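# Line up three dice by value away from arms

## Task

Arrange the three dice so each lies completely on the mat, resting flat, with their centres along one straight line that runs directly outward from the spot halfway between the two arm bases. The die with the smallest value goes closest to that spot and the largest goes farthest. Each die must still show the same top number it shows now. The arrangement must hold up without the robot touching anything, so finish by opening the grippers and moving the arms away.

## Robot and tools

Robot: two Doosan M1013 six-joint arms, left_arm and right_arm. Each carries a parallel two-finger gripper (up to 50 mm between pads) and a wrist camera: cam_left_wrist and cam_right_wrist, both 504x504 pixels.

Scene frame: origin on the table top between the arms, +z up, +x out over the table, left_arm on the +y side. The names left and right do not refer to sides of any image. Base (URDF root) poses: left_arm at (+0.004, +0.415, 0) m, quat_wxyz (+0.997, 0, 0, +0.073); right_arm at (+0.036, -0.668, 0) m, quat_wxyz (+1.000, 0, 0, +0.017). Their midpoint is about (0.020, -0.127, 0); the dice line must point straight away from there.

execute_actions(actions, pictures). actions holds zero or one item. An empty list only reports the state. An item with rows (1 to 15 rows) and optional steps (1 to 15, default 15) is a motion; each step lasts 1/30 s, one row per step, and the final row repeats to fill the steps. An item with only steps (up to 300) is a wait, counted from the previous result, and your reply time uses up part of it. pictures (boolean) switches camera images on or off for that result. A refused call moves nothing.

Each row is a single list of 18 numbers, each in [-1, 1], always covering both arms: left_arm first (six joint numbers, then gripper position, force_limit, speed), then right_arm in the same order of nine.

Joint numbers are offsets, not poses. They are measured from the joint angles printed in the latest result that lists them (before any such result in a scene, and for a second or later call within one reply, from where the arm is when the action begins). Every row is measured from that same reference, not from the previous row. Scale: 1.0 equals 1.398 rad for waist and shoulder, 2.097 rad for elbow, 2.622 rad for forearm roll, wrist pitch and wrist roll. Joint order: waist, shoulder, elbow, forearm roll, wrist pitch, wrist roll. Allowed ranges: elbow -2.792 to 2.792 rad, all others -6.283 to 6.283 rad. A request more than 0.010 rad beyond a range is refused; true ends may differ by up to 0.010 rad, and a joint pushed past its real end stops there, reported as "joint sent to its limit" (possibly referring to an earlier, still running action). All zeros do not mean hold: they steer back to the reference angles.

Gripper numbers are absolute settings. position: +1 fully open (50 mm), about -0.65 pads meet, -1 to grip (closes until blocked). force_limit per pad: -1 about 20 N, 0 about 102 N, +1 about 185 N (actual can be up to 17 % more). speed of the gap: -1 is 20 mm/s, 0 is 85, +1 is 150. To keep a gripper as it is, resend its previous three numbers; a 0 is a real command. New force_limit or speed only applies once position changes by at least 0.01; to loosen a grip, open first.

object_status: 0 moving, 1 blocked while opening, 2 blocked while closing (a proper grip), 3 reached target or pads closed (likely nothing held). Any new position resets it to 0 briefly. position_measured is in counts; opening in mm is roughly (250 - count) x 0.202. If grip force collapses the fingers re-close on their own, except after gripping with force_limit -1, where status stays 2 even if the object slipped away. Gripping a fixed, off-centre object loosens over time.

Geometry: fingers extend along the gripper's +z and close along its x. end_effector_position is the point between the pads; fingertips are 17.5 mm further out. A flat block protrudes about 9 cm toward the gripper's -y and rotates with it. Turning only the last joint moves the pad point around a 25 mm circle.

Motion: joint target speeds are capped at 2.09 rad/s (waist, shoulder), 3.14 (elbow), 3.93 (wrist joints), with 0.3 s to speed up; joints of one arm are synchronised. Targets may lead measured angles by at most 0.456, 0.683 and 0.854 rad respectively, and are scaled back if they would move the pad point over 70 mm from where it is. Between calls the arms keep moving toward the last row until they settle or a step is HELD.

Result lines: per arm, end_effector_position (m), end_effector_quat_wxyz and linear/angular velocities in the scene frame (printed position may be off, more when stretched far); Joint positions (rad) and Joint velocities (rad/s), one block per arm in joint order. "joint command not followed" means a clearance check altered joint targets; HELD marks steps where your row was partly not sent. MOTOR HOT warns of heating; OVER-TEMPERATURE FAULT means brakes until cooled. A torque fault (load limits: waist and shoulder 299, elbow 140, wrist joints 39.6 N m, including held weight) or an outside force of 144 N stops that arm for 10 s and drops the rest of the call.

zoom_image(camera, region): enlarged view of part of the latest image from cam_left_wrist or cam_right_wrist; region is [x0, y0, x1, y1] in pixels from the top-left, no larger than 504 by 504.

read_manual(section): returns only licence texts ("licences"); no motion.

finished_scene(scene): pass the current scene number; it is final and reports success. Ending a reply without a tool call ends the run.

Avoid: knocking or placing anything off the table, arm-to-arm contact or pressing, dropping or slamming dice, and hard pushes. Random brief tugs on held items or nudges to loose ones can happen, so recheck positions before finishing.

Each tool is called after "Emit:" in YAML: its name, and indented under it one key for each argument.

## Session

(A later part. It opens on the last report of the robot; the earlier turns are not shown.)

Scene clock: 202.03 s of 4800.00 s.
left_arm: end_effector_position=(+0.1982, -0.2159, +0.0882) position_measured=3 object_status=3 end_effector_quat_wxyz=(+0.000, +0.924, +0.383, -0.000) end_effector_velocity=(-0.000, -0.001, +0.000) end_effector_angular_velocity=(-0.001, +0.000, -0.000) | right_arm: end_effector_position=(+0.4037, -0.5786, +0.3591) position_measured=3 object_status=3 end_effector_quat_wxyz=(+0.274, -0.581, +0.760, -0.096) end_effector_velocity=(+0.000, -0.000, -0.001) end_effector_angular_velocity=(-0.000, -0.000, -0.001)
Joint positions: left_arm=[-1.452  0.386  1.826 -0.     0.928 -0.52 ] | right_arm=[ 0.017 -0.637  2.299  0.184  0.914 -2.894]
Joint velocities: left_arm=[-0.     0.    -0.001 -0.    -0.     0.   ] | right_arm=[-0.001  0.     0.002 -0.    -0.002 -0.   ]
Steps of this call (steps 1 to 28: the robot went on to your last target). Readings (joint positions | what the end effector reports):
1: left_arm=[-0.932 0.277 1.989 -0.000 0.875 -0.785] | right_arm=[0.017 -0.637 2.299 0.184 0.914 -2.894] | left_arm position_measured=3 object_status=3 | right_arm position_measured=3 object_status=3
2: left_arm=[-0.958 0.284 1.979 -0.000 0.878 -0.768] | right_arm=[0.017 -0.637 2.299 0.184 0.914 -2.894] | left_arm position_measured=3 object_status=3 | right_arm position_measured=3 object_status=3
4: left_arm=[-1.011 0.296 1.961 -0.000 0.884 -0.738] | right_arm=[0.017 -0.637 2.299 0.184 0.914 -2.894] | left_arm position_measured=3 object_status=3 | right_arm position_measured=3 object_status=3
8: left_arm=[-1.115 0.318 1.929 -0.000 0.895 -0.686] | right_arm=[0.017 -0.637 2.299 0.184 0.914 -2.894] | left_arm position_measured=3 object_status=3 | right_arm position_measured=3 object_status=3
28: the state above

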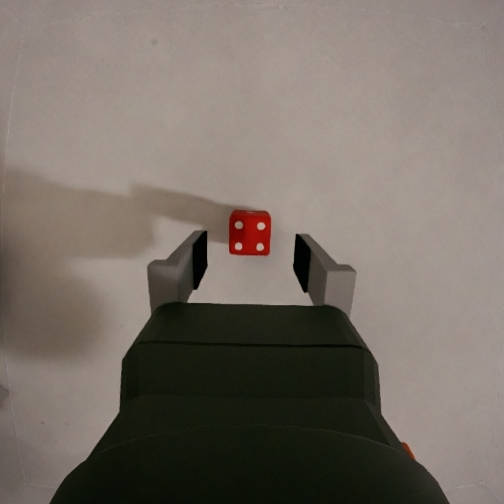

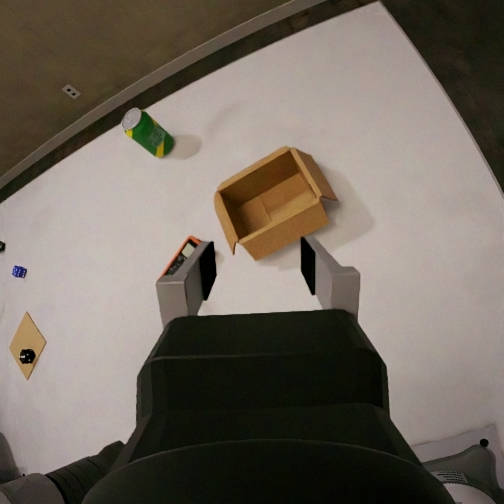

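Emit:
execute_actions:
  actions:
    - {"rows": [ [0.0002, 0.0507, 0.01765, 0, -0.0409, 0.0001, 1, -0.4, 0.5, 0, 0, 0, 0, 0, 0, 1, 0, 0], [0.0002, 0.0507, 0.01765, 0, -0.0409, 0.0001, 1, -0.4, 0.5, 0, 0, 0, 0, 0, 0, 1, 0, 0], [0.0002, 0.0507, 0.01765, 0, -0.0409, 0.0001, 1, -0.4, 0.5, 0, 0, 0, 0, 0, 0, 1, 0, 0], [0.0002, 0.0507, 0.01765, 0, -0.0409, 0.0001, 1, -0.4, 0.5, 0, 0, 0, 0, 0, 0, 1, 0, 0], [0.0002, 0.0507, 0.01765, 0, -0.0409, 0.0001, 1, -0.4, 0.5, 0, 0, 0, 0, 0, 0, 1, 0, 0], [0.0002, 0.0507, 0.01765, 0, -0.0409, 0.0001, 1, -0.4, 0.5, 0, 0, 0, 0, 0, 0, 1, 0, 0], [0.0002, 0.0507, 0.01765, 0, -0.0409, 0.0001, -1, -0.4, 0.5, 0, 0, 0, 0, 0, 0, 1, 0, 0] ], "steps": 15}
  pictures: false

Emit:
execute_actions:
  actions:
    - {"rows": [ [0, 0, 0, 0, 0, 0, -1, -0.4, 0.5, 0, 0, 0, 0, 0, 0, 1, 0, 0], [0, -0.0223, -0.0076, 0, 0.0180, 0, -1, -0.4, 0.5, 0, 0, 0, 0, 0, 0, 1, 0, 0], [0, -0.0223, -0.0076, 0, 0.0180, 0, -1, -0.4, 0.5, 0, 0, 0, 0, 0, 0, 1, 0, 0], [0, -0.0223, -0.0076, 0, 0.0180, 0, -1, -0.4, 0.5, 0, 0, 0, 0, 0, 0, 1, 0, 0], [0.67856, -0.20447, 0.15118, 0, -0.01188, -0.2080, -1, -0.4, 0.5, 0, 0, 0, 0, 0, 0, 1, 0, 0] ], "steps": 15}
  pictures: false

Emit:
execute_actions:
  actions:
    - {"steps": 34}
  pictures: true

Emit:
zoom_image:
  camera: "cam_left_wrist"
  region: [150, 110, 350, 310]

Emit:
execute_actions:
  actions:
    - {"rows": [ [0, 0.0329, 0.0107, 0, -0.0261, 0, -1, -0.4, 0.5, 0, 0, 0, 0, 0, 0, 1, 0, 0], [0, 0.0329, 0.0107, 0, -0.0261, 0, -1, -0.4, 0.5, 0, 0, 0, 0, 0, 0, 1, 0, 0], [0, 0.0329, 0.0107, 0, -0.0261, 0, -1, -0.4, 0.5, 0, 0, 0, 0, 0, 0, 1, 0, 0], [0, 0.0329, 0.0107, 0, -0.0261, 0, -1, -0.4, 0.5, 0, 0, 0, 0, 0, 0, 1, 0, 0], [0, 0.0351, 0.0114, 0, -0.0279, 0, -1, -0.4, 0.5, 0, 0, 0, 0, 0, 0, 1, 0, 0], [0, 0.0366, 0.0119, 0, -0.0291, 0, -1, -0.4, 0.5, 0, 0, 0, 0, 0, 0, 1, 0, 0], [0, 0.03737, 0.01216, 0, -0.02965, 0, -1, -0.4, 0.5, 0, 0, 0, 0, 0, 0, 1, 0, 0], [0, 0.03737, 0.01216, 0, -0.02965, 0, -1, -0.4, 0.5, 0, 0, 0, 0, 0, 0, 1, 0, 0], [0, 0.03737, 0.01216, 0, -0.02965, 0, -1, -0.4, 0.5, 0, 0, 0, 0, 0, 0, 1, 0, 0], [0, 0.03737, 0.01216, 0, -0.02965, 0, 1, -0.4, 0.5, 0, 0, 0, 0, 0, 0, 1, 0, 0], [0, 0.03737, 0.01216, 0, -0.02965, 0, 1, -0.4, 0.5, 0, 0, 0, 0, 0, 0, 1, 0, 0], [0, 0.03737, 0.01216, 0, -0.02965, 0, 1, -0.4, 0.5, 0, 0, 0, 0, 0, 0, 1, 0, 0], [0, -0.0088, -0.00335, 0, 0.00737, 0, 1, -0.4, 0.5, 0, 0, 0, 0, 0, 0, 1, 0, 0] ], "steps": 15}
  pictures: false

Emit:
execute_actions:
  actions:
    - {"steps": 2}
  pictures: true

Emit:
zoom_image:
  camera: "cam_left_wrist"
  region: [150, 110, 350, 310]

Emit:
execute_actions:
  actions:
    - {"rows": [[0.0925, 0.1773, -0.1954, 0, 0.0618, -0.0598, 1, -0.4, 0.5, 0, 0, 0, 0, 0, 0, 1, 0, 0]], "steps": 15}
  pictures: false

Emit:
execute_actions:
  actions:
    - {"steps": 8}
  pictures: true

Emit:
zoom_image:
  camera: "cam_left_wrist"
  region: [190, 190, 310, 290]

Scene clock: 281.23 s of 4800.00 s.
left_arm: end_effector_position=(+0.1987, -0.2169, +0.0239) position_measured=106 object_status=0 end_effector_quat_wxyz=(+0.000, +0.924, +0.383, -0.000) end_effector_velocity=(+0.000, +0.000, -0.000) end_effector_angular_velocity=(+0.000, -0.000, -0.001) | right_arm: end_effector_position=(+0.4037, -0.5786, +0.3591) position_measured=3 object_status=3 end_effector_quat_wxyz=(+0.274, -0.581, +0.760, -0.096) end_effector_velocity=(-0.001, +0.001, -0.001) end_effector_angular_velocity=(+0.001, +0.003, +0.002)
Joint positions: left_arm=[-1.451  0.457  1.864 -0.001  0.821 -0.52 ] | right_arm=[ 0.017 -0.637  2.299  0.184  0.914 -2.894]
Joint velocities: left_arm=[ 0.     0.    -0.     0.001 -0.     0.001] | right_arm=[ 0.002  0.001  0.001  0.001  0.002 -0.   ]
Steps of this call (steps 1 to 30: the robot went on to your last target; steps 31 to 90: nothing new was sent; then 75.70 s passed at rest; steps 91 to 105: all 15 steps of this action). Readings (joint positions | what the end effector reports):
91: left_arm=[-1.452 0.387 1.826 -0.001 0.928 -0.520] | right_arm=[0.017 -0.637 2.299 0.184 0.914 -2.894] | left_arm position_measured=3 object_status=3 | right_arm position_measured=3 object_status=3
92: left_arm=[-1.452 0.391 1.828 -0.001 0.921 -0.520] | right_arm=[0.017 -0.637 2.299 0.184 0.914 -2.894] | left_arm position_measured=3 object_status=3 | right_arm position_measured=3 object_status=3
94: left_arm=[-1.452 0.422 1.844 -0.001 0.874 -0.520] | right_arm=[0.017 -0.637 2.299 0.184 0.914 -2.894] | left_arm position_measured=3 object_status=3 | right_arm position_measured=3 object_status=3
98: left_arm=[-1.452 0.457 1.864 -0.001 0.821 -0.520] | right_arm=[0.017 -0.637 2.299 0.184 0.914 -2.894] | left_arm position_measured=31 object_status=0 | right_arm position_measured=3 object_status=3
105: the state above

Scene clock: 281.73 s of 4800.00 s.
left_arm: end_effector_position=(+0.2923, -0.1079, +0.0641) position_measured=106 object_status=2 end_effector_quat_wxyz=(+0.004, +0.823, +0.568, -0.001) end_effector_velocity=(+0.295, +0.382, +0.015) end_effector_angular_velocity=(+0.011, +0.009, +1.351) | right_arm: end_effector_position=(+0.4037, -0.5786, +0.3591) position_measured=3 object_status=3 end_effector_quat_wxyz=(+0.274, -0.581, +0.760, -0.096) end_effector_velocity=(+0.001, -0.001, -0.000) end_effector_angular_velocity=(+0.000, +0.000, -0.002)
Joint positions: left_arm=[-1.243  0.322  1.977 -0.     0.835 -0.733] | right_arm=[ 0.017 -0.637  2.299  0.184  0.914 -2.894]
Joint velocities: left_arm=[ 0.75  -0.275  0.37   0.002 -0.082 -0.603] | right_arm=[-0.002  0.002  0.     0.    -0.002 -0.   ]
Steps of this call (steps 1 to 15: all 15 steps of this action). Readings (joint positions | what the end effector reports):
1: left_arm=[-1.451 0.457 1.864 -0.000 0.821 -0.520] | right_arm=[0.017 -0.637 2.299 0.184 0.914 -2.894] | left_arm position_measured=106 object_status=0 | right_arm position_measured=3 object_status=3
2: left_arm=[-1.451 0.457 1.863 -0.000 0.821 -0.520] | right_arm=[0.017 -0.637 2.299 0.184 0.914 -2.894] | left_arm position_measured=106 object_status=0 | right_arm position_measured=3 object_status=3
4: left_arm=[-1.451 0.442 1.856 -0.000 0.844 -0.520] | right_arm=[0.017 -0.637 2.299 0.184 0.914 -2.894] | left_arm position_measured=106 object_status=2 | right_arm position_measured=3 object_status=3
8: left_arm=[-1.416 0.399 1.871 -0.000 0.859 -0.561] | right_arm=[0.017 -0.637 2.299 0.184 0.914 -2.894] | left_arm position_measured=106 object_status=2 | right_arm position_measured=3 object_status=3
15: the state above

Scene clock: 282.87 s of 4800.00 s.
left_arm: end_effector_position=(+0.4678, +0.2558, +0.0659) position_measured=106 object_status=2 end_effector_quat_wxyz=(+0.000, +0.417, +0.909, -0.000) end_effector_velocity=(-0.000, +0.000, +0.000) end_effector_angular_velocity=(-0.000, -0.000, +0.001) | right_arm: end_effector_position=(+0.4037, -0.5786, +0.3591) position_measured=3 object_status=3 end_effector_quat_wxyz=(+0.274, -0.581, +0.760, -0.096) end_effector_velocity=(+0.000, +0.000, +0.000) end_effector_angular_velocity=(-0.000, -0.001, +0.001)
Joint positions: left_arm=[-0.503  0.171  2.181 -0.001  0.79  -1.065] | right_arm=[ 0.017 -0.637  2.299  0.184  0.914 -2.894]
Joint velocities: left_arm=[ 0.001 -0.001  0.001 -0.    -0.     0.   ] | right_arm=[ 0.001  0.    -0.    -0.    -0.    -0.   ]
Steps of this call (steps 1 to 34: the robot went on to your last target). Readings (joint positions | what the end effector reports):
1: left_arm=[-1.217 0.313 1.990 -0.000 0.832 -0.753] | right_arm=[0.017 -0.637 2.299 0.184 0.914 -2.894] | left_arm position_measured=106 object_status=2 | right_arm position_measured=3 object_status=3
2: left_arm=[-1.192 0.305 2.001 -0.000 0.829 -0.772] | right_arm=[0.017 -0.637 2.299 0.184 0.914 -2.894] | left_arm position_measured=106 object_status=2 | right_arm position_measured=3 object_status=3
4: left_arm=[-1.139 0.289 2.023 -0.000 0.825 -0.807] | right_arm=[0.017 -0.637 2.299 0.184 0.914 -2.894] | left_arm position_measured=106 object_status=2 | right_arm position_measured=3 object_status=3
8: left_arm=[-1.031 0.261 2.060 -0.000 0.816 -0.867] | right_arm=[0.017 -0.637 2.299 0.184 0.914 -2.894] | left_arm position_measured=106 object_status=2 | right_arm position_measured=3 object_status=3
34: the state above

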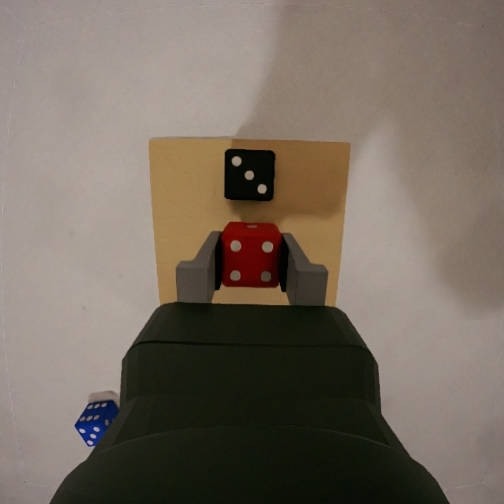

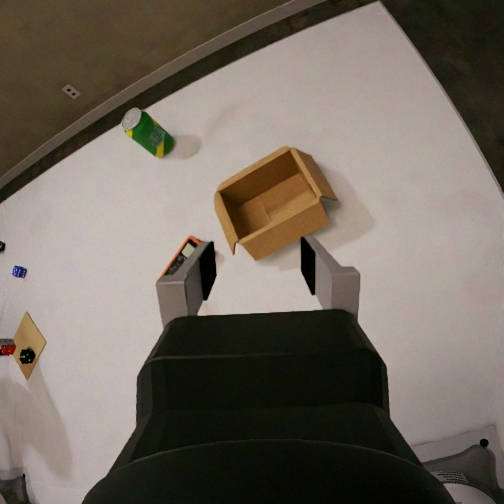

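Region (150, 110, 350, 310) of cam_left_wrist's 504x504 image, scaled by 2.520, with more detail than that image has.

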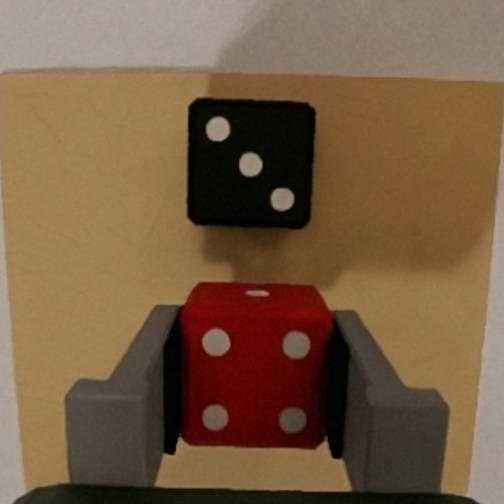

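Scene clock: 283.37 s of 4800.00 s.
left_arm: end_effector_position=(+0.4674, +0.2559, +0.0394) position_measured=7 object_status=0 end_effector_quat_wxyz=(-0.001, +0.417, +0.909, -0.000) end_effector_velocity=(+0.014, -0.005, +0.305) end_effector_angular_velocity=(-0.003, -0.009, -0.001) | right_arm: end_effector_position=(+0.4037, -0.5786, +0.3591) position_measured=3 object_status=3 end_effector_quat_wxyz=(+0.274, -0.581, +0.760, -0.096) end_effector_velocity=(-0.000, -0.000, +0.001) end_effector_angular_velocity=(-0.001, -0.003, +0.000)
Joint positions: left_arm=[-0.503  0.209  2.199 -0.001  0.734 -1.065] | right_arm=[ 0.017 -0.637  2.299  0.184  0.914 -2.894]
Joint velocities: left_arm=[-0.    -0.436 -0.229  0.002  0.656 -0.001] | right_arm=[-0.    -0.002 -0.    -0.001 -0.    -0.   ]
Steps of this call (steps 1 to 15: all 15 steps of this action). Readings (joint positions | what the end effector reports):
1: left_arm=[-0.503 0.171 2.181 -0.001 0.789 -1.065] | right_arm=[0.017 -0.637 2.299 0.184 0.914 -2.894] | left_arm position_measured=106 object_status=2 | right_arm position_measured=3 object_status=3
2: left_arm=[-0.503 0.175 2.183 -0.001 0.782 -1.065] | right_arm=[0.017 -0.637 2.299 0.184 0.914 -2.894] | left_arm position_measured=106 object_status=2 | right_arm position_measured=3 object_status=3
4: left_arm=[-0.503 0.202 2.196 -0.001 0.743 -1.065] | right_arm=[0.017 -0.637 2.299 0.184 0.914 -2.894] | left_arm position_measured=106 object_status=2 | right_arm position_measured=3 object_status=3
8: left_arm=[-0.503 0.222 2.205 -0.001 0.714 -1.065] | right_arm=[0.017 -0.637 2.299 0.184 0.914 -2.894] | left_arm position_measured=106 object_status=2 | right_arm position_measured=3 object_status=3
15: the state above

Scene clock: 283.43 s of 4800.00 s.
left_arm: end_effector_position=(+0.4684, +0.2556, +0.0646) position_measured=3 object_status=0 end_effector_quat_wxyz=(+0.000, +0.417, +0.909, -0.000) end_effector_velocity=(+0.011, -0.003, +0.308) end_effector_angular_velocity=(-0.015, -0.047, -0.003) | right_arm: end_effector_position=(+0.4037, -0.5786, +0.3591) position_measured=3 object_status=3 end_effector_quat_wxyz=(+0.274, -0.581, +0.760, -0.096) end_effector_velocity=(+0.000, -0.000, +0.000) end_effector_angular_velocity=(+0.001, -0.001, -0.001)
Joint positions: left_arm=[-0.503  0.174  2.181 -0.     0.787 -1.065] | right_arm=[ 0.017 -0.637  2.299  0.184  0.914 -2.894]
Joint velocities: left_arm=[-0.    -0.433 -0.229  0.004  0.613  0.   ] | right_arm=[-0.     0.     0.     0.001 -0.001  0.   ]
Steps of this call (steps 1 to 2: the robot went on to your last target). Readings (joint positions | what the end effector reports):
1: left_arm=[-0.503 0.191 2.190 -0.001 0.761 -1.065] | right_arm=[0.017 -0.637 2.299 0.184 0.914 -2.894] | left_arm position_measured=3 object_status=0 | right_arm position_measured=3 object_status=3
2: the state above

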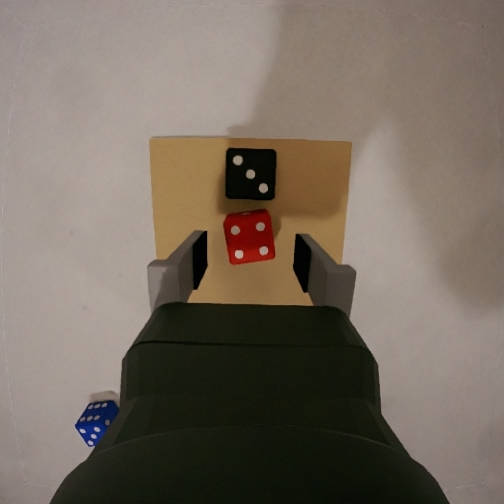

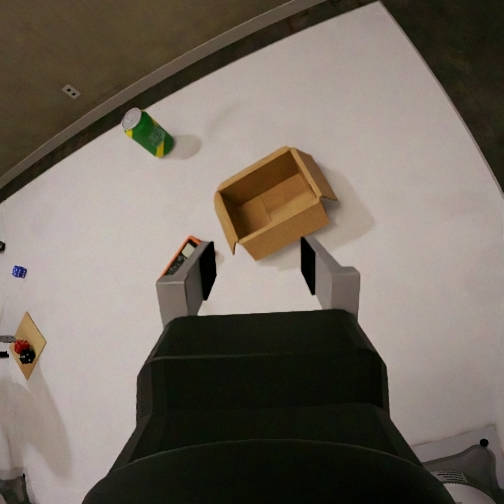

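Region (150, 110, 350, 310) of cam_left_wrist's 504x504 image, scaled by 2.520, with more detail than that image has.

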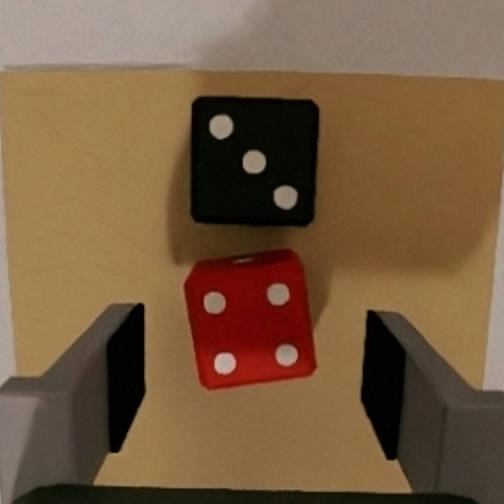

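Scene clock: 283.93 s of 4800.00 s.
left_arm: end_effector_position=(+0.6792, +0.2666, +0.0892) position_measured=3 object_status=3 end_effector_quat_wxyz=(+0.001, +0.289, +0.957, -0.000) end_effector_velocity=(+0.266, +0.055, -0.019) end_effector_angular_velocity=(+0.005, +0.022, +0.367) | right_arm: end_effector_position=(+0.4037, -0.5786, +0.3591) position_measured=3 object_status=3 end_effector_quat_wxyz=(+0.274, -0.581, +0.760, -0.096) end_effector_velocity=(+0.000, +0.001, +0.000) end_effector_angular_velocity=(+0.001, -0.002, +0.001)
Joint positions: left_arm=[-0.379  0.41   1.787 -0.     0.943 -1.215] | right_arm=[ 0.017 -0.637  2.299  0.184  0.914 -2.894]
Joint velocities: left_arm=[ 0.168  0.353 -0.504  0.     0.173 -0.199] | right_arm=[ 0.001 -0.    -0.     0.001 -0.001 -0.   ]
Steps of this call (steps 1 to 15: all 15 steps of this action). Readings (joint positions | what the end effector reports):
1: left_arm=[-0.503 0.163 2.175 -0.000 0.802 -1.065] | right_arm=[0.017 -0.637 2.299 0.184 0.914 -2.894] | left_arm position_measured=3 object_status=0 | right_arm position_measured=3 object_status=3
2: left_arm=[-0.501 0.160 2.166 -0.000 0.811 -1.067] | right_arm=[0.017 -0.637 2.299 0.184 0.914 -2.894] | left_arm position_measured=3 object_status=0 | right_arm position_measured=3 object_status=3
4: left_arm=[-0.489 0.177 2.121 -0.000 0.829 -1.083] | right_arm=[0.017 -0.637 2.299 0.184 0.914 -2.894] | left_arm position_measured=3 object_status=0 | right_arm position_measured=3 object_status=3
8: left_arm=[-0.447 0.266 1.995 -0.000 0.872 -1.133] | right_arm=[0.017 -0.637 2.299 0.184 0.914 -2.894] | left_arm position_measured=3 object_status=3 | right_arm position_measured=3 object_status=3
15: the state above

Scene clock: 284.20 s of 4800.00 s.
left_arm: end_effector_position=(+0.6878, +0.2684, +0.0887) position_measured=3 object_status=3 end_effector_quat_wxyz=(+0.000, +0.284, +0.959, -0.000) end_effector_velocity=(+0.001, -0.000, -0.000) end_effector_angular_velocity=(-0.000, -0.000, +0.000) | right_arm: end_effector_position=(+0.4037, -0.5786, +0.3591) position_measured=3 object_status=3 end_effector_quat_wxyz=(+0.274, -0.581, +0.760, -0.096) end_effector_velocity=(+0.000, +0.000, -0.000) end_effector_angular_velocity=(-0.000, +0.000, +0.001)
Joint positions: left_arm=[-0.374  0.422  1.771 -0.     0.949 -1.222] | right_arm=[ 0.017 -0.637  2.299  0.184  0.914 -2.894]
Joint velocities: left_arm=[-0.     0.001 -0.001  0.    -0.    -0.001] | right_arm=[ 0.001  0.     0.    -0.    -0.001 -0.   ]
Steps of this call (steps 1 to 8: the robot went on to your last target). Readings (joint positions | what the end effector reports):
1: left_arm=[-0.375 0.419 1.775 -0.000 0.947 -1.220] | right_arm=[0.017 -0.637 2.299 0.184 0.914 -2.894] | left_arm position_measured=3 object_status=3 | right_arm position_measured=3 object_status=3
2: left_arm=[-0.374 0.421 1.772 -0.000 0.948 -1.222] | right_arm=[0.017 -0.637 2.299 0.184 0.914 -2.894] | left_arm position_measured=3 object_status=3 | right_arm position_measured=3 object_status=3
4: left_arm=[-0.374 0.421 1.771 -0.000 0.949 -1.222] | right_arm=[0.017 -0.637 2.299 0.184 0.914 -2.894] | left_arm position_measured=3 object_status=3 | right_arm position_measured=3 object_status=3
8: the state above

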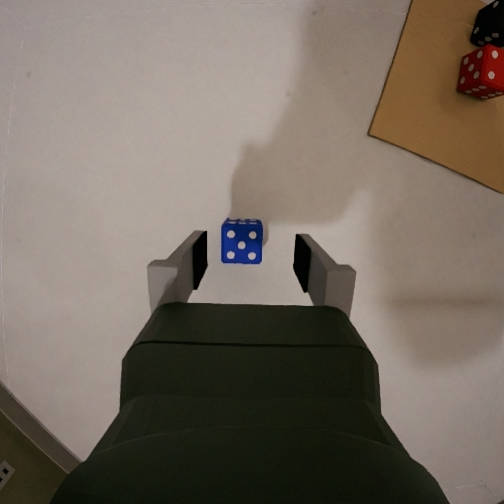

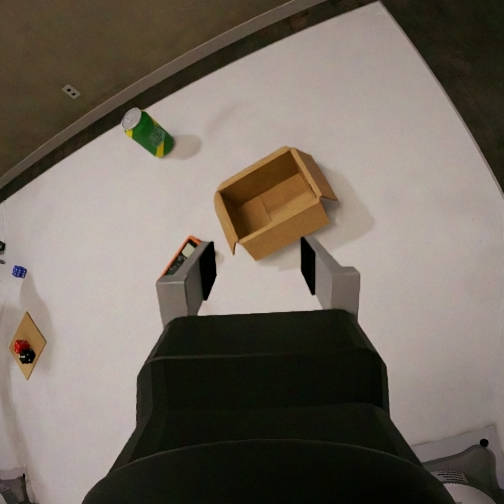

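Region (190, 190, 310, 290) of cam_left_wrist's 504x504 image, scaled by 4.200, with more detail than that image has.

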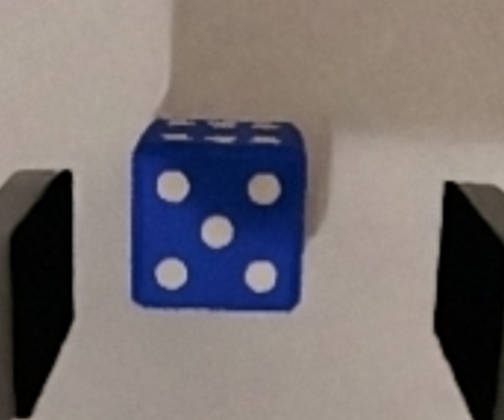

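Emit:
zoom_image:
  camera: "cam_left_wrist"
  region: [354, 0, 504, 200]

Region (354, 0, 504, 200) of cam_left_wrist's 504x504 image, scaled by 2.520, with more detail than that image has; it fills the left 378 columns of this view, and the rest is white.

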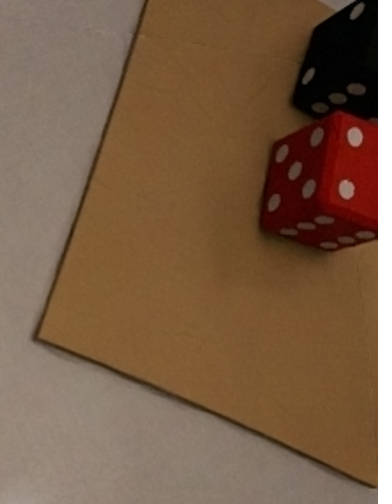

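Emit:
execute_actions:
  actions:
    - {"rows": [ [0.0058, 0.0547, 0.01116, 0, -0.0381, 0.0031, 1, -0.4, 0.5, 0, 0, 0, 0, 0, 0, 1, 0, 0], [0.0058, 0.0547, 0.01116, 0, -0.0381, 0.0031, 1, -0.4, 0.5, 0, 0, 0, 0, 0, 0, 1, 0, 0], [0.0058, 0.0547, 0.01116, 0, -0.0381, 0.0031, 1, -0.4, 0.5, 0, 0, 0, 0, 0, 0, 1, 0, 0], [0.0058, 0.0547, 0.01116, 0, -0.0381, 0.0031, 1, -0.4, 0.5, 0, 0, 0, 0, 0, 0, 1, 0, 0], [0.0058, 0.0547, 0.01116, 0, -0.0381, 0.0031, 1, -0.4, 0.5, 0, 0, 0, 0, 0, 0, 1, 0, 0], [0.0058, 0.0547, 0.01116, 0, -0.0381, 0.0031, 1, -0.4, 0.5, 0, 0, 0, 0, 0, 0, 1, 0, 0], [0.0058, 0.0547, 0.01116, 0, -0.0381, 0.0031, -1, -0.4, 0.5, 0, 0, 0, 0, 0, 0, 1, 0, 0] ], "steps": 15}
  pictures: false

Emit:
execute_actions:
  actions:
    - {"rows": [ [0, 0, 0, 0, 0, 0, -1, -0.4, 0.5, 0, 0, 0, 0, 0, 0, 1, 0, 0], [0, -0.0183, -0.00635, 0, 0.01485, 0, -1, -0.4, 0.5, 0, 0, 0, 0, 0, 0, 1, 0, 0], [0, -0.0183, -0.00635, 0, 0.01485, 0, -1, -0.4, 0.5, 0, 0, 0, 0, 0, 0, 1, 0, 0], [0, -0.0183, -0.00635, 0, 0.01485, 0, -1, -0.4, 0.5, 0, 0, 0, 0, 0, 0, 1, 0, 0], [-0.04815, -0.18454, 0.1725, 0, -0.03958, 0.08349, -1, -0.4, 0.5, 0, 0, 0, 0, 0, 0, 1, 0, 0] ], "steps": 15}
  pictures: false

Emit:
execute_actions:
  actions:
    - {"steps": 9}
  pictures: false

Emit:
execute_actions:
  actions:
    - {"rows": [ [0, 0.0055, 0.0016, 0, -0.0042, 0, -1, -0.4, 0.5, 0, 0, 0, 0, 0, 0, 1, 0, 0], [0, 0.0090, 0.0027, 0, -0.0069, 0, -1, -0.4, 0.5, 0, 0, 0, 0, 0, 0, 1, 0, 0], [0, 0.0110, 0.0033, 0, -0.0085, 0, -1, -0.4, 0.5, 0, 0, 0, 0, 0, 0, 1, 0, 0], [0, 0.01185, 0.00353, 0, -0.00914, 0, -1, -0.4, 0.5, 0, 0, 0, 0, 0, 0, 1, 0, 0], [0, 0.01185, 0.00353, 0, -0.00914, 0, -1, -0.4, 0.5, 0, 0, 0, 0, 0, 0, 1, 0, 0], [0, 0.01185, 0.00353, 0, -0.00914, 0, -1, -0.4, 0.5, 0, 0, 0, 0, 0, 0, 1, 0, 0], [0, 0.01185, 0.00353, 0, -0.00914, 0, -1, -0.4, 0.5, 0, 0, 0, 0, 0, 0, 1, 0, 0], [0, 0.01185, 0.00353, 0, -0.00914, 0, 0.9, -0.4, -1, 0, 0, 0, 0, 0, 0, 1, 0, 0], [0, 0.01185, 0.00353, 0, -0.00914, 0, 0.9, -0.4, -1, 0, 0, 0, 0, 0, 0, 1, 0, 0], [0, 0.01185, 0.00353, 0, -0.00914, 0, 0.9, -0.4, -1, 0, 0, 0, 0, 0, 0, 1, 0, 0], [0, 0.01185, 0.00353, 0, -0.00914, 0, 1, -0.4, 1, 0, 0, 0, 0, 0, 0, 1, 0, 0] ], "steps": 12}
  pictures: false

Emit:
execute_actions:
  actions:
    - {"rows": [ [0, -0.0458, -0.01554, 0, 0.03685, 0, 1, -0.4, 1, 0, 0, 0, 0, 0, 0, 1, 0, 0], [0, -0.0458, -0.01554, 0, 0.03685, 0, 1, -0.4, 1, 0, 0, 0, 0, 0, 0, 1, 0, 0], [0, -0.0458, -0.01554, 0, 0.03685, 0, 1, -0.4, 1, 0, 0, 0, 0, 0, 0, 1, 0, 0], [0, -0.1424, -0.0722, 0, 0.1337, 0, 1, -0.4, 1, 0, 0, 0, 0, 0, 0, 1, 0, 0] ], "steps": 15}
  pictures: true

Emit:
zoom_image:
  camera: "cam_left_wrist"
  region: [170, 100, 330, 260]

Scene clock: 343.03 s of 4800.00 s.
left_arm: end_effector_position=(+0.6963, +0.2724, +0.0239) position_measured=106 object_status=0 end_effector_quat_wxyz=(+0.000, +0.284, +0.959, -0.000) end_effector_velocity=(+0.000, +0.000, -0.001) end_effector_angular_velocity=(+0.000, +0.000, -0.000) | right_arm: end_effector_position=(+0.4037, -0.5786, +0.3591) position_measured=3 object_status=3 end_effector_quat_wxyz=(+0.274, -0.581, +0.760, -0.096) end_effector_velocity=(-0.000, +0.000, -0.001) end_effector_angular_velocity=(+0.000, +0.002, +0.000)
Joint positions: left_arm=[-0.365  0.498  1.794 -0.     0.849 -1.214] | right_arm=[ 0.017 -0.637  2.299  0.184  0.914 -2.894]
Joint velocities: left_arm=[ 0.     0.001 -0.001  0.    -0.     0.   ] | right_arm=[ 0.001  0.001  0.002  0.    -0.001  0.   ]
Steps of this call (steps 1 to 30: the robot went on to your last target; steps 31 to 90: nothing new was sent; then 55.33 s passed at rest; steps 91 to 105: all 15 steps of this action). Readings (joint positions | what the end effector reports):
91: left_arm=[-0.374 0.422 1.771 -0.000 0.949 -1.222] | right_arm=[0.017 -0.637 2.299 0.184 0.914 -2.894] | left_arm position_measured=3 object_status=3 | right_arm position_measured=3 object_status=3
92: left_arm=[-0.373 0.426 1.771 -0.000 0.943 -1.222] | right_arm=[0.017 -0.637 2.299 0.184 0.914 -2.894] | left_arm position_measured=3 object_status=3 | right_arm position_measured=3 object_status=3
94: left_arm=[-0.370 0.457 1.781 -0.000 0.901 -1.219] | right_arm=[0.017 -0.637 2.299 0.184 0.914 -2.894] | left_arm position_measured=3 object_status=3 | right_arm position_measured=3 object_status=3
98: left_arm=[-0.366 0.498 1.795 -0.001 0.849 -1.214] | right_arm=[0.017 -0.637 2.299 0.184 0.914 -2.894] | left_arm position_measured=31 object_status=0 | right_arm position_measured=3 object_status=3
105: the state above

Scene clock: 343.53 s of 4800.00 s.
left_arm: end_effector_position=(+0.5518, +0.2772, +0.0458) position_measured=106 object_status=2 end_effector_quat_wxyz=(+0.002, +0.385, +0.923, +0.000) end_effector_velocity=(-0.508, +0.050, -0.051) end_effector_angular_velocity=(+0.010, +0.029, -0.699) | right_arm: end_effector_position=(+0.4037, -0.5786, +0.3591) position_measured=3 object_status=3 end_effector_quat_wxyz=(+0.274, -0.581, +0.760, -0.096) end_effector_velocity=(-0.001, +0.001, -0.002) end_effector_angular_velocity=(+0.000, +0.005, +0.001)
Joint positions: left_arm=[-0.416  0.297  2.06  -0.     0.781 -1.05 ] | right_arm=[ 0.017 -0.637  2.299  0.184  0.914 -2.894]
Joint velocities: left_arm=[-0.166 -0.559  0.946 -0.001 -0.356  0.534] | right_arm=[0.001 0.001 0.001 0.    0.003 0.001]
Steps of this call (steps 1 to 15: all 15 steps of this action). Readings (joint positions | what the end effector reports):
1: left_arm=[-0.365 0.498 1.794 -0.000 0.849 -1.214] | right_arm=[0.017 -0.637 2.299 0.184 0.914 -2.894] | left_arm position_measured=106 object_status=0 | right_arm position_measured=3 object_status=3
2: left_arm=[-0.365 0.498 1.794 -0.000 0.849 -1.214] | right_arm=[0.017 -0.637 2.299 0.184 0.914 -2.894] | left_arm position_measured=106 object_status=0 | right_arm position_measured=3 object_status=3
4: left_arm=[-0.365 0.484 1.788 -0.000 0.870 -1.214] | right_arm=[0.017 -0.637 2.299 0.184 0.914 -2.894] | left_arm position_measured=106 object_status=2 | right_arm position_measured=3 object_status=3
8: left_arm=[-0.375 0.433 1.826 -0.000 0.870 -1.182] | right_arm=[0.017 -0.637 2.299 0.184 0.914 -2.894] | left_arm position_measured=106 object_status=2 | right_arm position_measured=3 object_status=3
15: the state above

Scene clock: 343.83 s of 4800.00 s.
left_arm: end_effector_position=(+0.4998, +0.2832, +0.0400) position_measured=106 object_status=2 end_effector_quat_wxyz=(+0.000, +0.417, +0.909, -0.000) end_effector_velocity=(-0.002, +0.001, -0.001) end_effector_angular_velocity=(+0.001, +0.003, -0.001) | right_arm: end_effector_position=(+0.4037, -0.5786, +0.3591) position_measured=3 object_status=3 end_effector_quat_wxyz=(+0.274, -0.581, +0.760, -0.096) end_effector_velocity=(+0.000, -0.000, +0.000) end_effector_angular_velocity=(-0.000, -0.000, -0.001)
Joint positions: left_arm=[-0.433  0.24   2.156 -0.     0.745 -0.995] | right_arm=[ 0.017 -0.637  2.299  0.184  0.914 -2.894]
Joint velocities: left_arm=[ 0.    -0.     0.003  0.001  0.     0.001] | right_arm=[-0.001  0.    -0.     0.    -0.001 -0.   ]
Steps of this call (steps 1 to 9: the robot went on to your last target). Readings (joint positions | what the end effector reports):
1: left_arm=[-0.421 0.278 2.092 -0.000 0.769 -1.032] | right_arm=[0.017 -0.637 2.299 0.184 0.914 -2.894] | left_arm position_measured=106 object_status=2 | right_arm position_measured=3 object_status=3
2: left_arm=[-0.426 0.261 2.120 -0.000 0.759 -1.016] | right_arm=[0.017 -0.637 2.299 0.184 0.914 -2.894] | left_arm position_measured=106 object_status=2 | right_arm position_measured=3 object_status=3
4: left_arm=[-0.432 0.242 2.153 -0.000 0.747 -0.997] | right_arm=[0.017 -0.637 2.299 0.184 0.914 -2.894] | left_arm position_measured=106 object_status=2 | right_arm position_measured=3 object_status=3
8: left_arm=[-0.433 0.240 2.156 -0.000 0.745 -0.995] | right_arm=[0.017 -0.637 2.299 0.184 0.914 -2.894] | left_arm position_measured=106 object_status=2 | right_arm position_measured=3 object_status=3
9: the state above

Scene clock: 344.23 s of 4800.00 s.
left_arm: end_effector_position=(+0.4998, +0.2832, +0.0285) position_measured=61 object_status=0 end_effector_quat_wxyz=(+0.000, +0.417, +0.909, -0.000) end_effector_velocity=(-0.000, +0.000, -0.001) end_effector_angular_velocity=(+0.001, +0.001, -0.002) | right_arm: end_effector_position=(+0.4037, -0.5786, +0.3591) position_measured=3 object_status=3 end_effector_quat_wxyz=(+0.274, -0.581, +0.760, -0.096) end_effector_velocity=(-0.001, +0.000, -0.001) end_effector_angular_velocity=(+0.000, +0.002, +0.001)
Joint positions: left_arm=[-0.433  0.257  2.163 -0.     0.721 -0.995] | right_arm=[ 0.017 -0.637  2.299  0.184  0.914 -2.894]
Joint velocities: left_arm=[-0.     0.002  0.     0.001  0.     0.001] | right_arm=[ 0.001  0.     0.001  0.     0.002 -0.   ]
Steps of this call (steps 1 to 12: all 12 steps of this action). Readings (joint positions | what the end effector reports):
1: left_arm=[-0.433 0.240 2.156 -0.000 0.745 -0.995] | right_arm=[0.017 -0.637 2.299 0.184 0.914 -2.894] | left_arm position_measured=106 object_status=2 | right_arm position_measured=3 object_status=3
2: left_arm=[-0.433 0.243 2.157 -0.000 0.740 -0.995] | right_arm=[0.017 -0.637 2.299 0.184 0.914 -2.894] | left_arm position_measured=106 object_status=2 | right_arm position_measured=3 object_status=3
4: left_arm=[-0.433 0.252 2.161 -0.000 0.728 -0.995] | right_arm=[0.017 -0.637 2.299 0.184 0.914 -2.894] | left_arm position_measured=106 object_status=2 | right_arm position_measured=3 object_status=3
8: left_arm=[-0.433 0.257 2.163 -0.000 0.721 -0.995] | right_arm=[0.017 -0.637 2.299 0.184 0.914 -2.894] | left_arm position_measured=105 object_status=0 | right_arm position_measured=3 object_status=3
12: the state above

Scene clock: 344.73 s of 4800.00 s.
left_arm: end_effector_position=(+0.4997, +0.2831, +0.1997) position_measured=3 object_status=3 end_effector_quat_wxyz=(+0.000, +0.418, +0.909, -0.000) end_effector_velocity=(-0.005, +0.001, +0.000) end_effector_angular_velocity=(+0.005, +0.018, +0.000) | right_arm: end_effector_position=(+0.4037, -0.5786, +0.3591) position_measured=3 object_status=3 end_effector_quat_wxyz=(+0.274, -0.581, +0.760, -0.096) end_effector_velocity=(-0.000, +0.001, +0.002) end_effector_angular_velocity=(+0.002, -0.004, +0.001)
Joint positions: left_arm=[-0.433  0.058  2.012 -0.     1.071 -0.995] | right_arm=[ 0.017 -0.637  2.299  0.184  0.914 -2.894]
Joint velocities: left_arm=[-0.     0.    -0.    -0.     0.018 -0.001] | right_arm=[ 0.    -0.003 -0.     0.002 -0.001 -0.   ]
Steps of this call (steps 1 to 15: all 15 steps of this action). Readings (joint positions | what the end effector reports):
1: left_arm=[-0.433 0.257 2.163 -0.000 0.721 -0.995] | right_arm=[0.017 -0.637 2.299 0.184 0.914 -2.894] | left_arm position_measured=36 object_status=0 | right_arm position_measured=3 object_status=3
2: left_arm=[-0.433 0.254 2.162 -0.000 0.727 -0.995] | right_arm=[0.017 -0.637 2.299 0.184 0.914 -2.894] | left_arm position_measured=13 object_status=0 | right_arm position_measured=3 object_status=3
4: left_arm=[-0.433 0.225 2.147 -0.000 0.771 -0.995] | right_arm=[0.017 -0.637 2.299 0.184 0.914 -2.894] | left_arm position_measured=3 object_status=0 | right_arm position_measured=3 object_status=3
8: left_arm=[-0.433 0.143 2.082 -0.000 0.916 -0.995] | right_arm=[0.017 -0.637 2.299 0.184 0.914 -2.894] | left_arm position_measured=3 object_status=0 | right_arm position_measured=3 object_status=3
15: the state above

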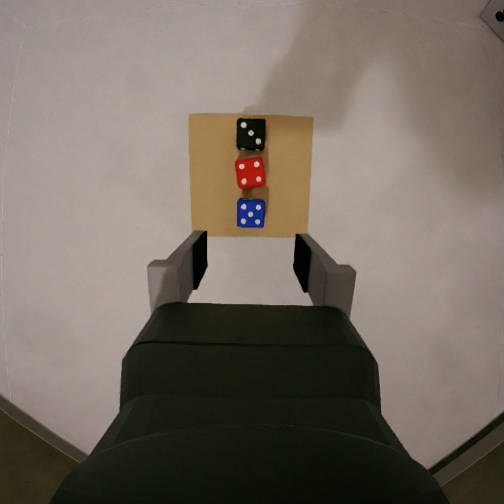

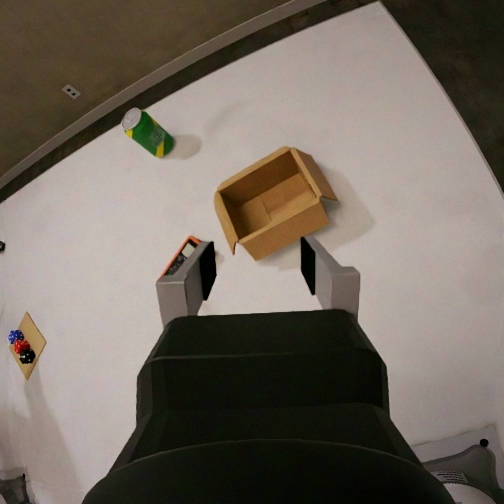

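Region (170, 100, 330, 260) of cam_left_wrist's 504x504 image, scaled by 3.150, with more detail than that image has.

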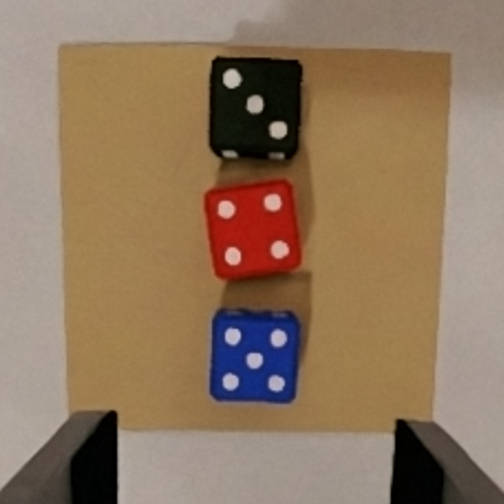

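Emit:
execute_actions:
  actions: []

Scene clock: 360.00 s of 4800.00 s.
left_arm: end_effector_position=(+0.4997, +0.2832, +0.2001) position_measured=3 object_status=3 end_effector_quat_wxyz=(+0.000, +0.418, +0.909, -0.000) end_effector_velocity=(-0.000, +0.000, -0.000) end_effector_angular_velocity=(+0.002, +0.000, -0.001) | right_arm: end_effector_position=(+0.4037, -0.5786, +0.3591) position_measured=3 object_status=3 end_effector_quat_wxyz=(+0.274, -0.581, +0.760, -0.096) end_effector_velocity=(+0.000, +0.000, +0.000) end_effector_angular_velocity=(+0.000, -0.000, +0.001)
Joint positions: left_arm=[-0.433  0.058  2.012 -0.     1.072 -0.995] | right_arm=[ 0.017 -0.637  2.299  0.184  0.914 -2.894]
Joint velocities: left_arm=[-0.001  0.     0.     0.002  0.    -0.   ] | right_arm=[ 0.001 -0.    -0.001  0.     0.     0.   ]
Steps of this call (steps 1 to 15: the robot went on to your last target; steps 16 to 90: nothing new was sent; then 12.27 s passed at rest). Readings (joint positions | what the end effector reports):
1: left_arm=[-0.433 0.058 2.012 -0.000 1.071 -0.995] | right_arm=[0.017 -0.637 2.299 0.184 0.914 -2.894] | left_arm position_measured=3 object_status=3 | right_arm position_measured=3 object_status=3
2: left_arm=[-0.433 0.058 2.012 -0.000 1.071 -0.995] | right_arm=[0.017 -0.637 2.299 0.184 0.914 -2.894] | left_arm position_measured=3 object_status=3 | right_arm position_measured=3 object_status=3
4: left_arm=[-0.433 0.058 2.012 -0.000 1.072 -0.995] | right_arm=[0.017 -0.637 2.299 0.184 0.914 -2.894] | left_arm position_measured=3 object_status=3 | right_arm position_measured=3 object_status=3
8: left_arm=[-0.433 0.058 2.012 -0.000 1.072 -0.995] | right_arm=[0.017 -0.637 2.299 0.184 0.914 -2.894] | left_arm position_measured=3 object_status=3 | right_arm position_measured=3 object_status=3
90: the state above
All arms were judged still, so your last target was given up. Only a new action makes them travel on or press farther. Fingers that are still opening or closing keep moving.

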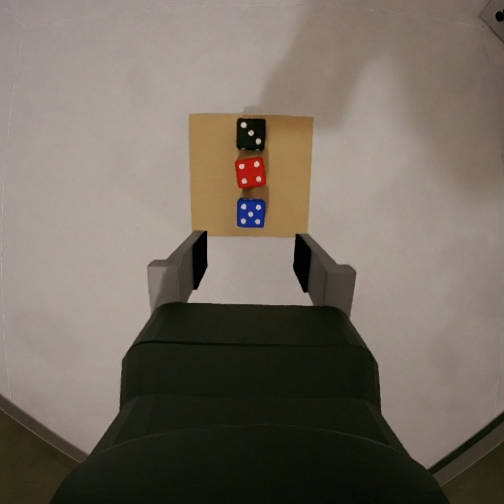

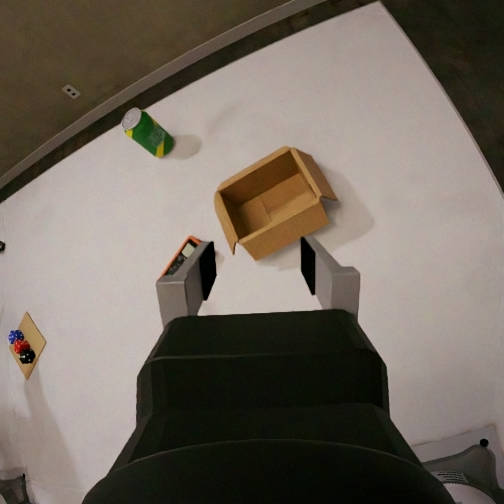

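Emit:
finished_scene:
  scene: 1

The scene is finished: the task was done.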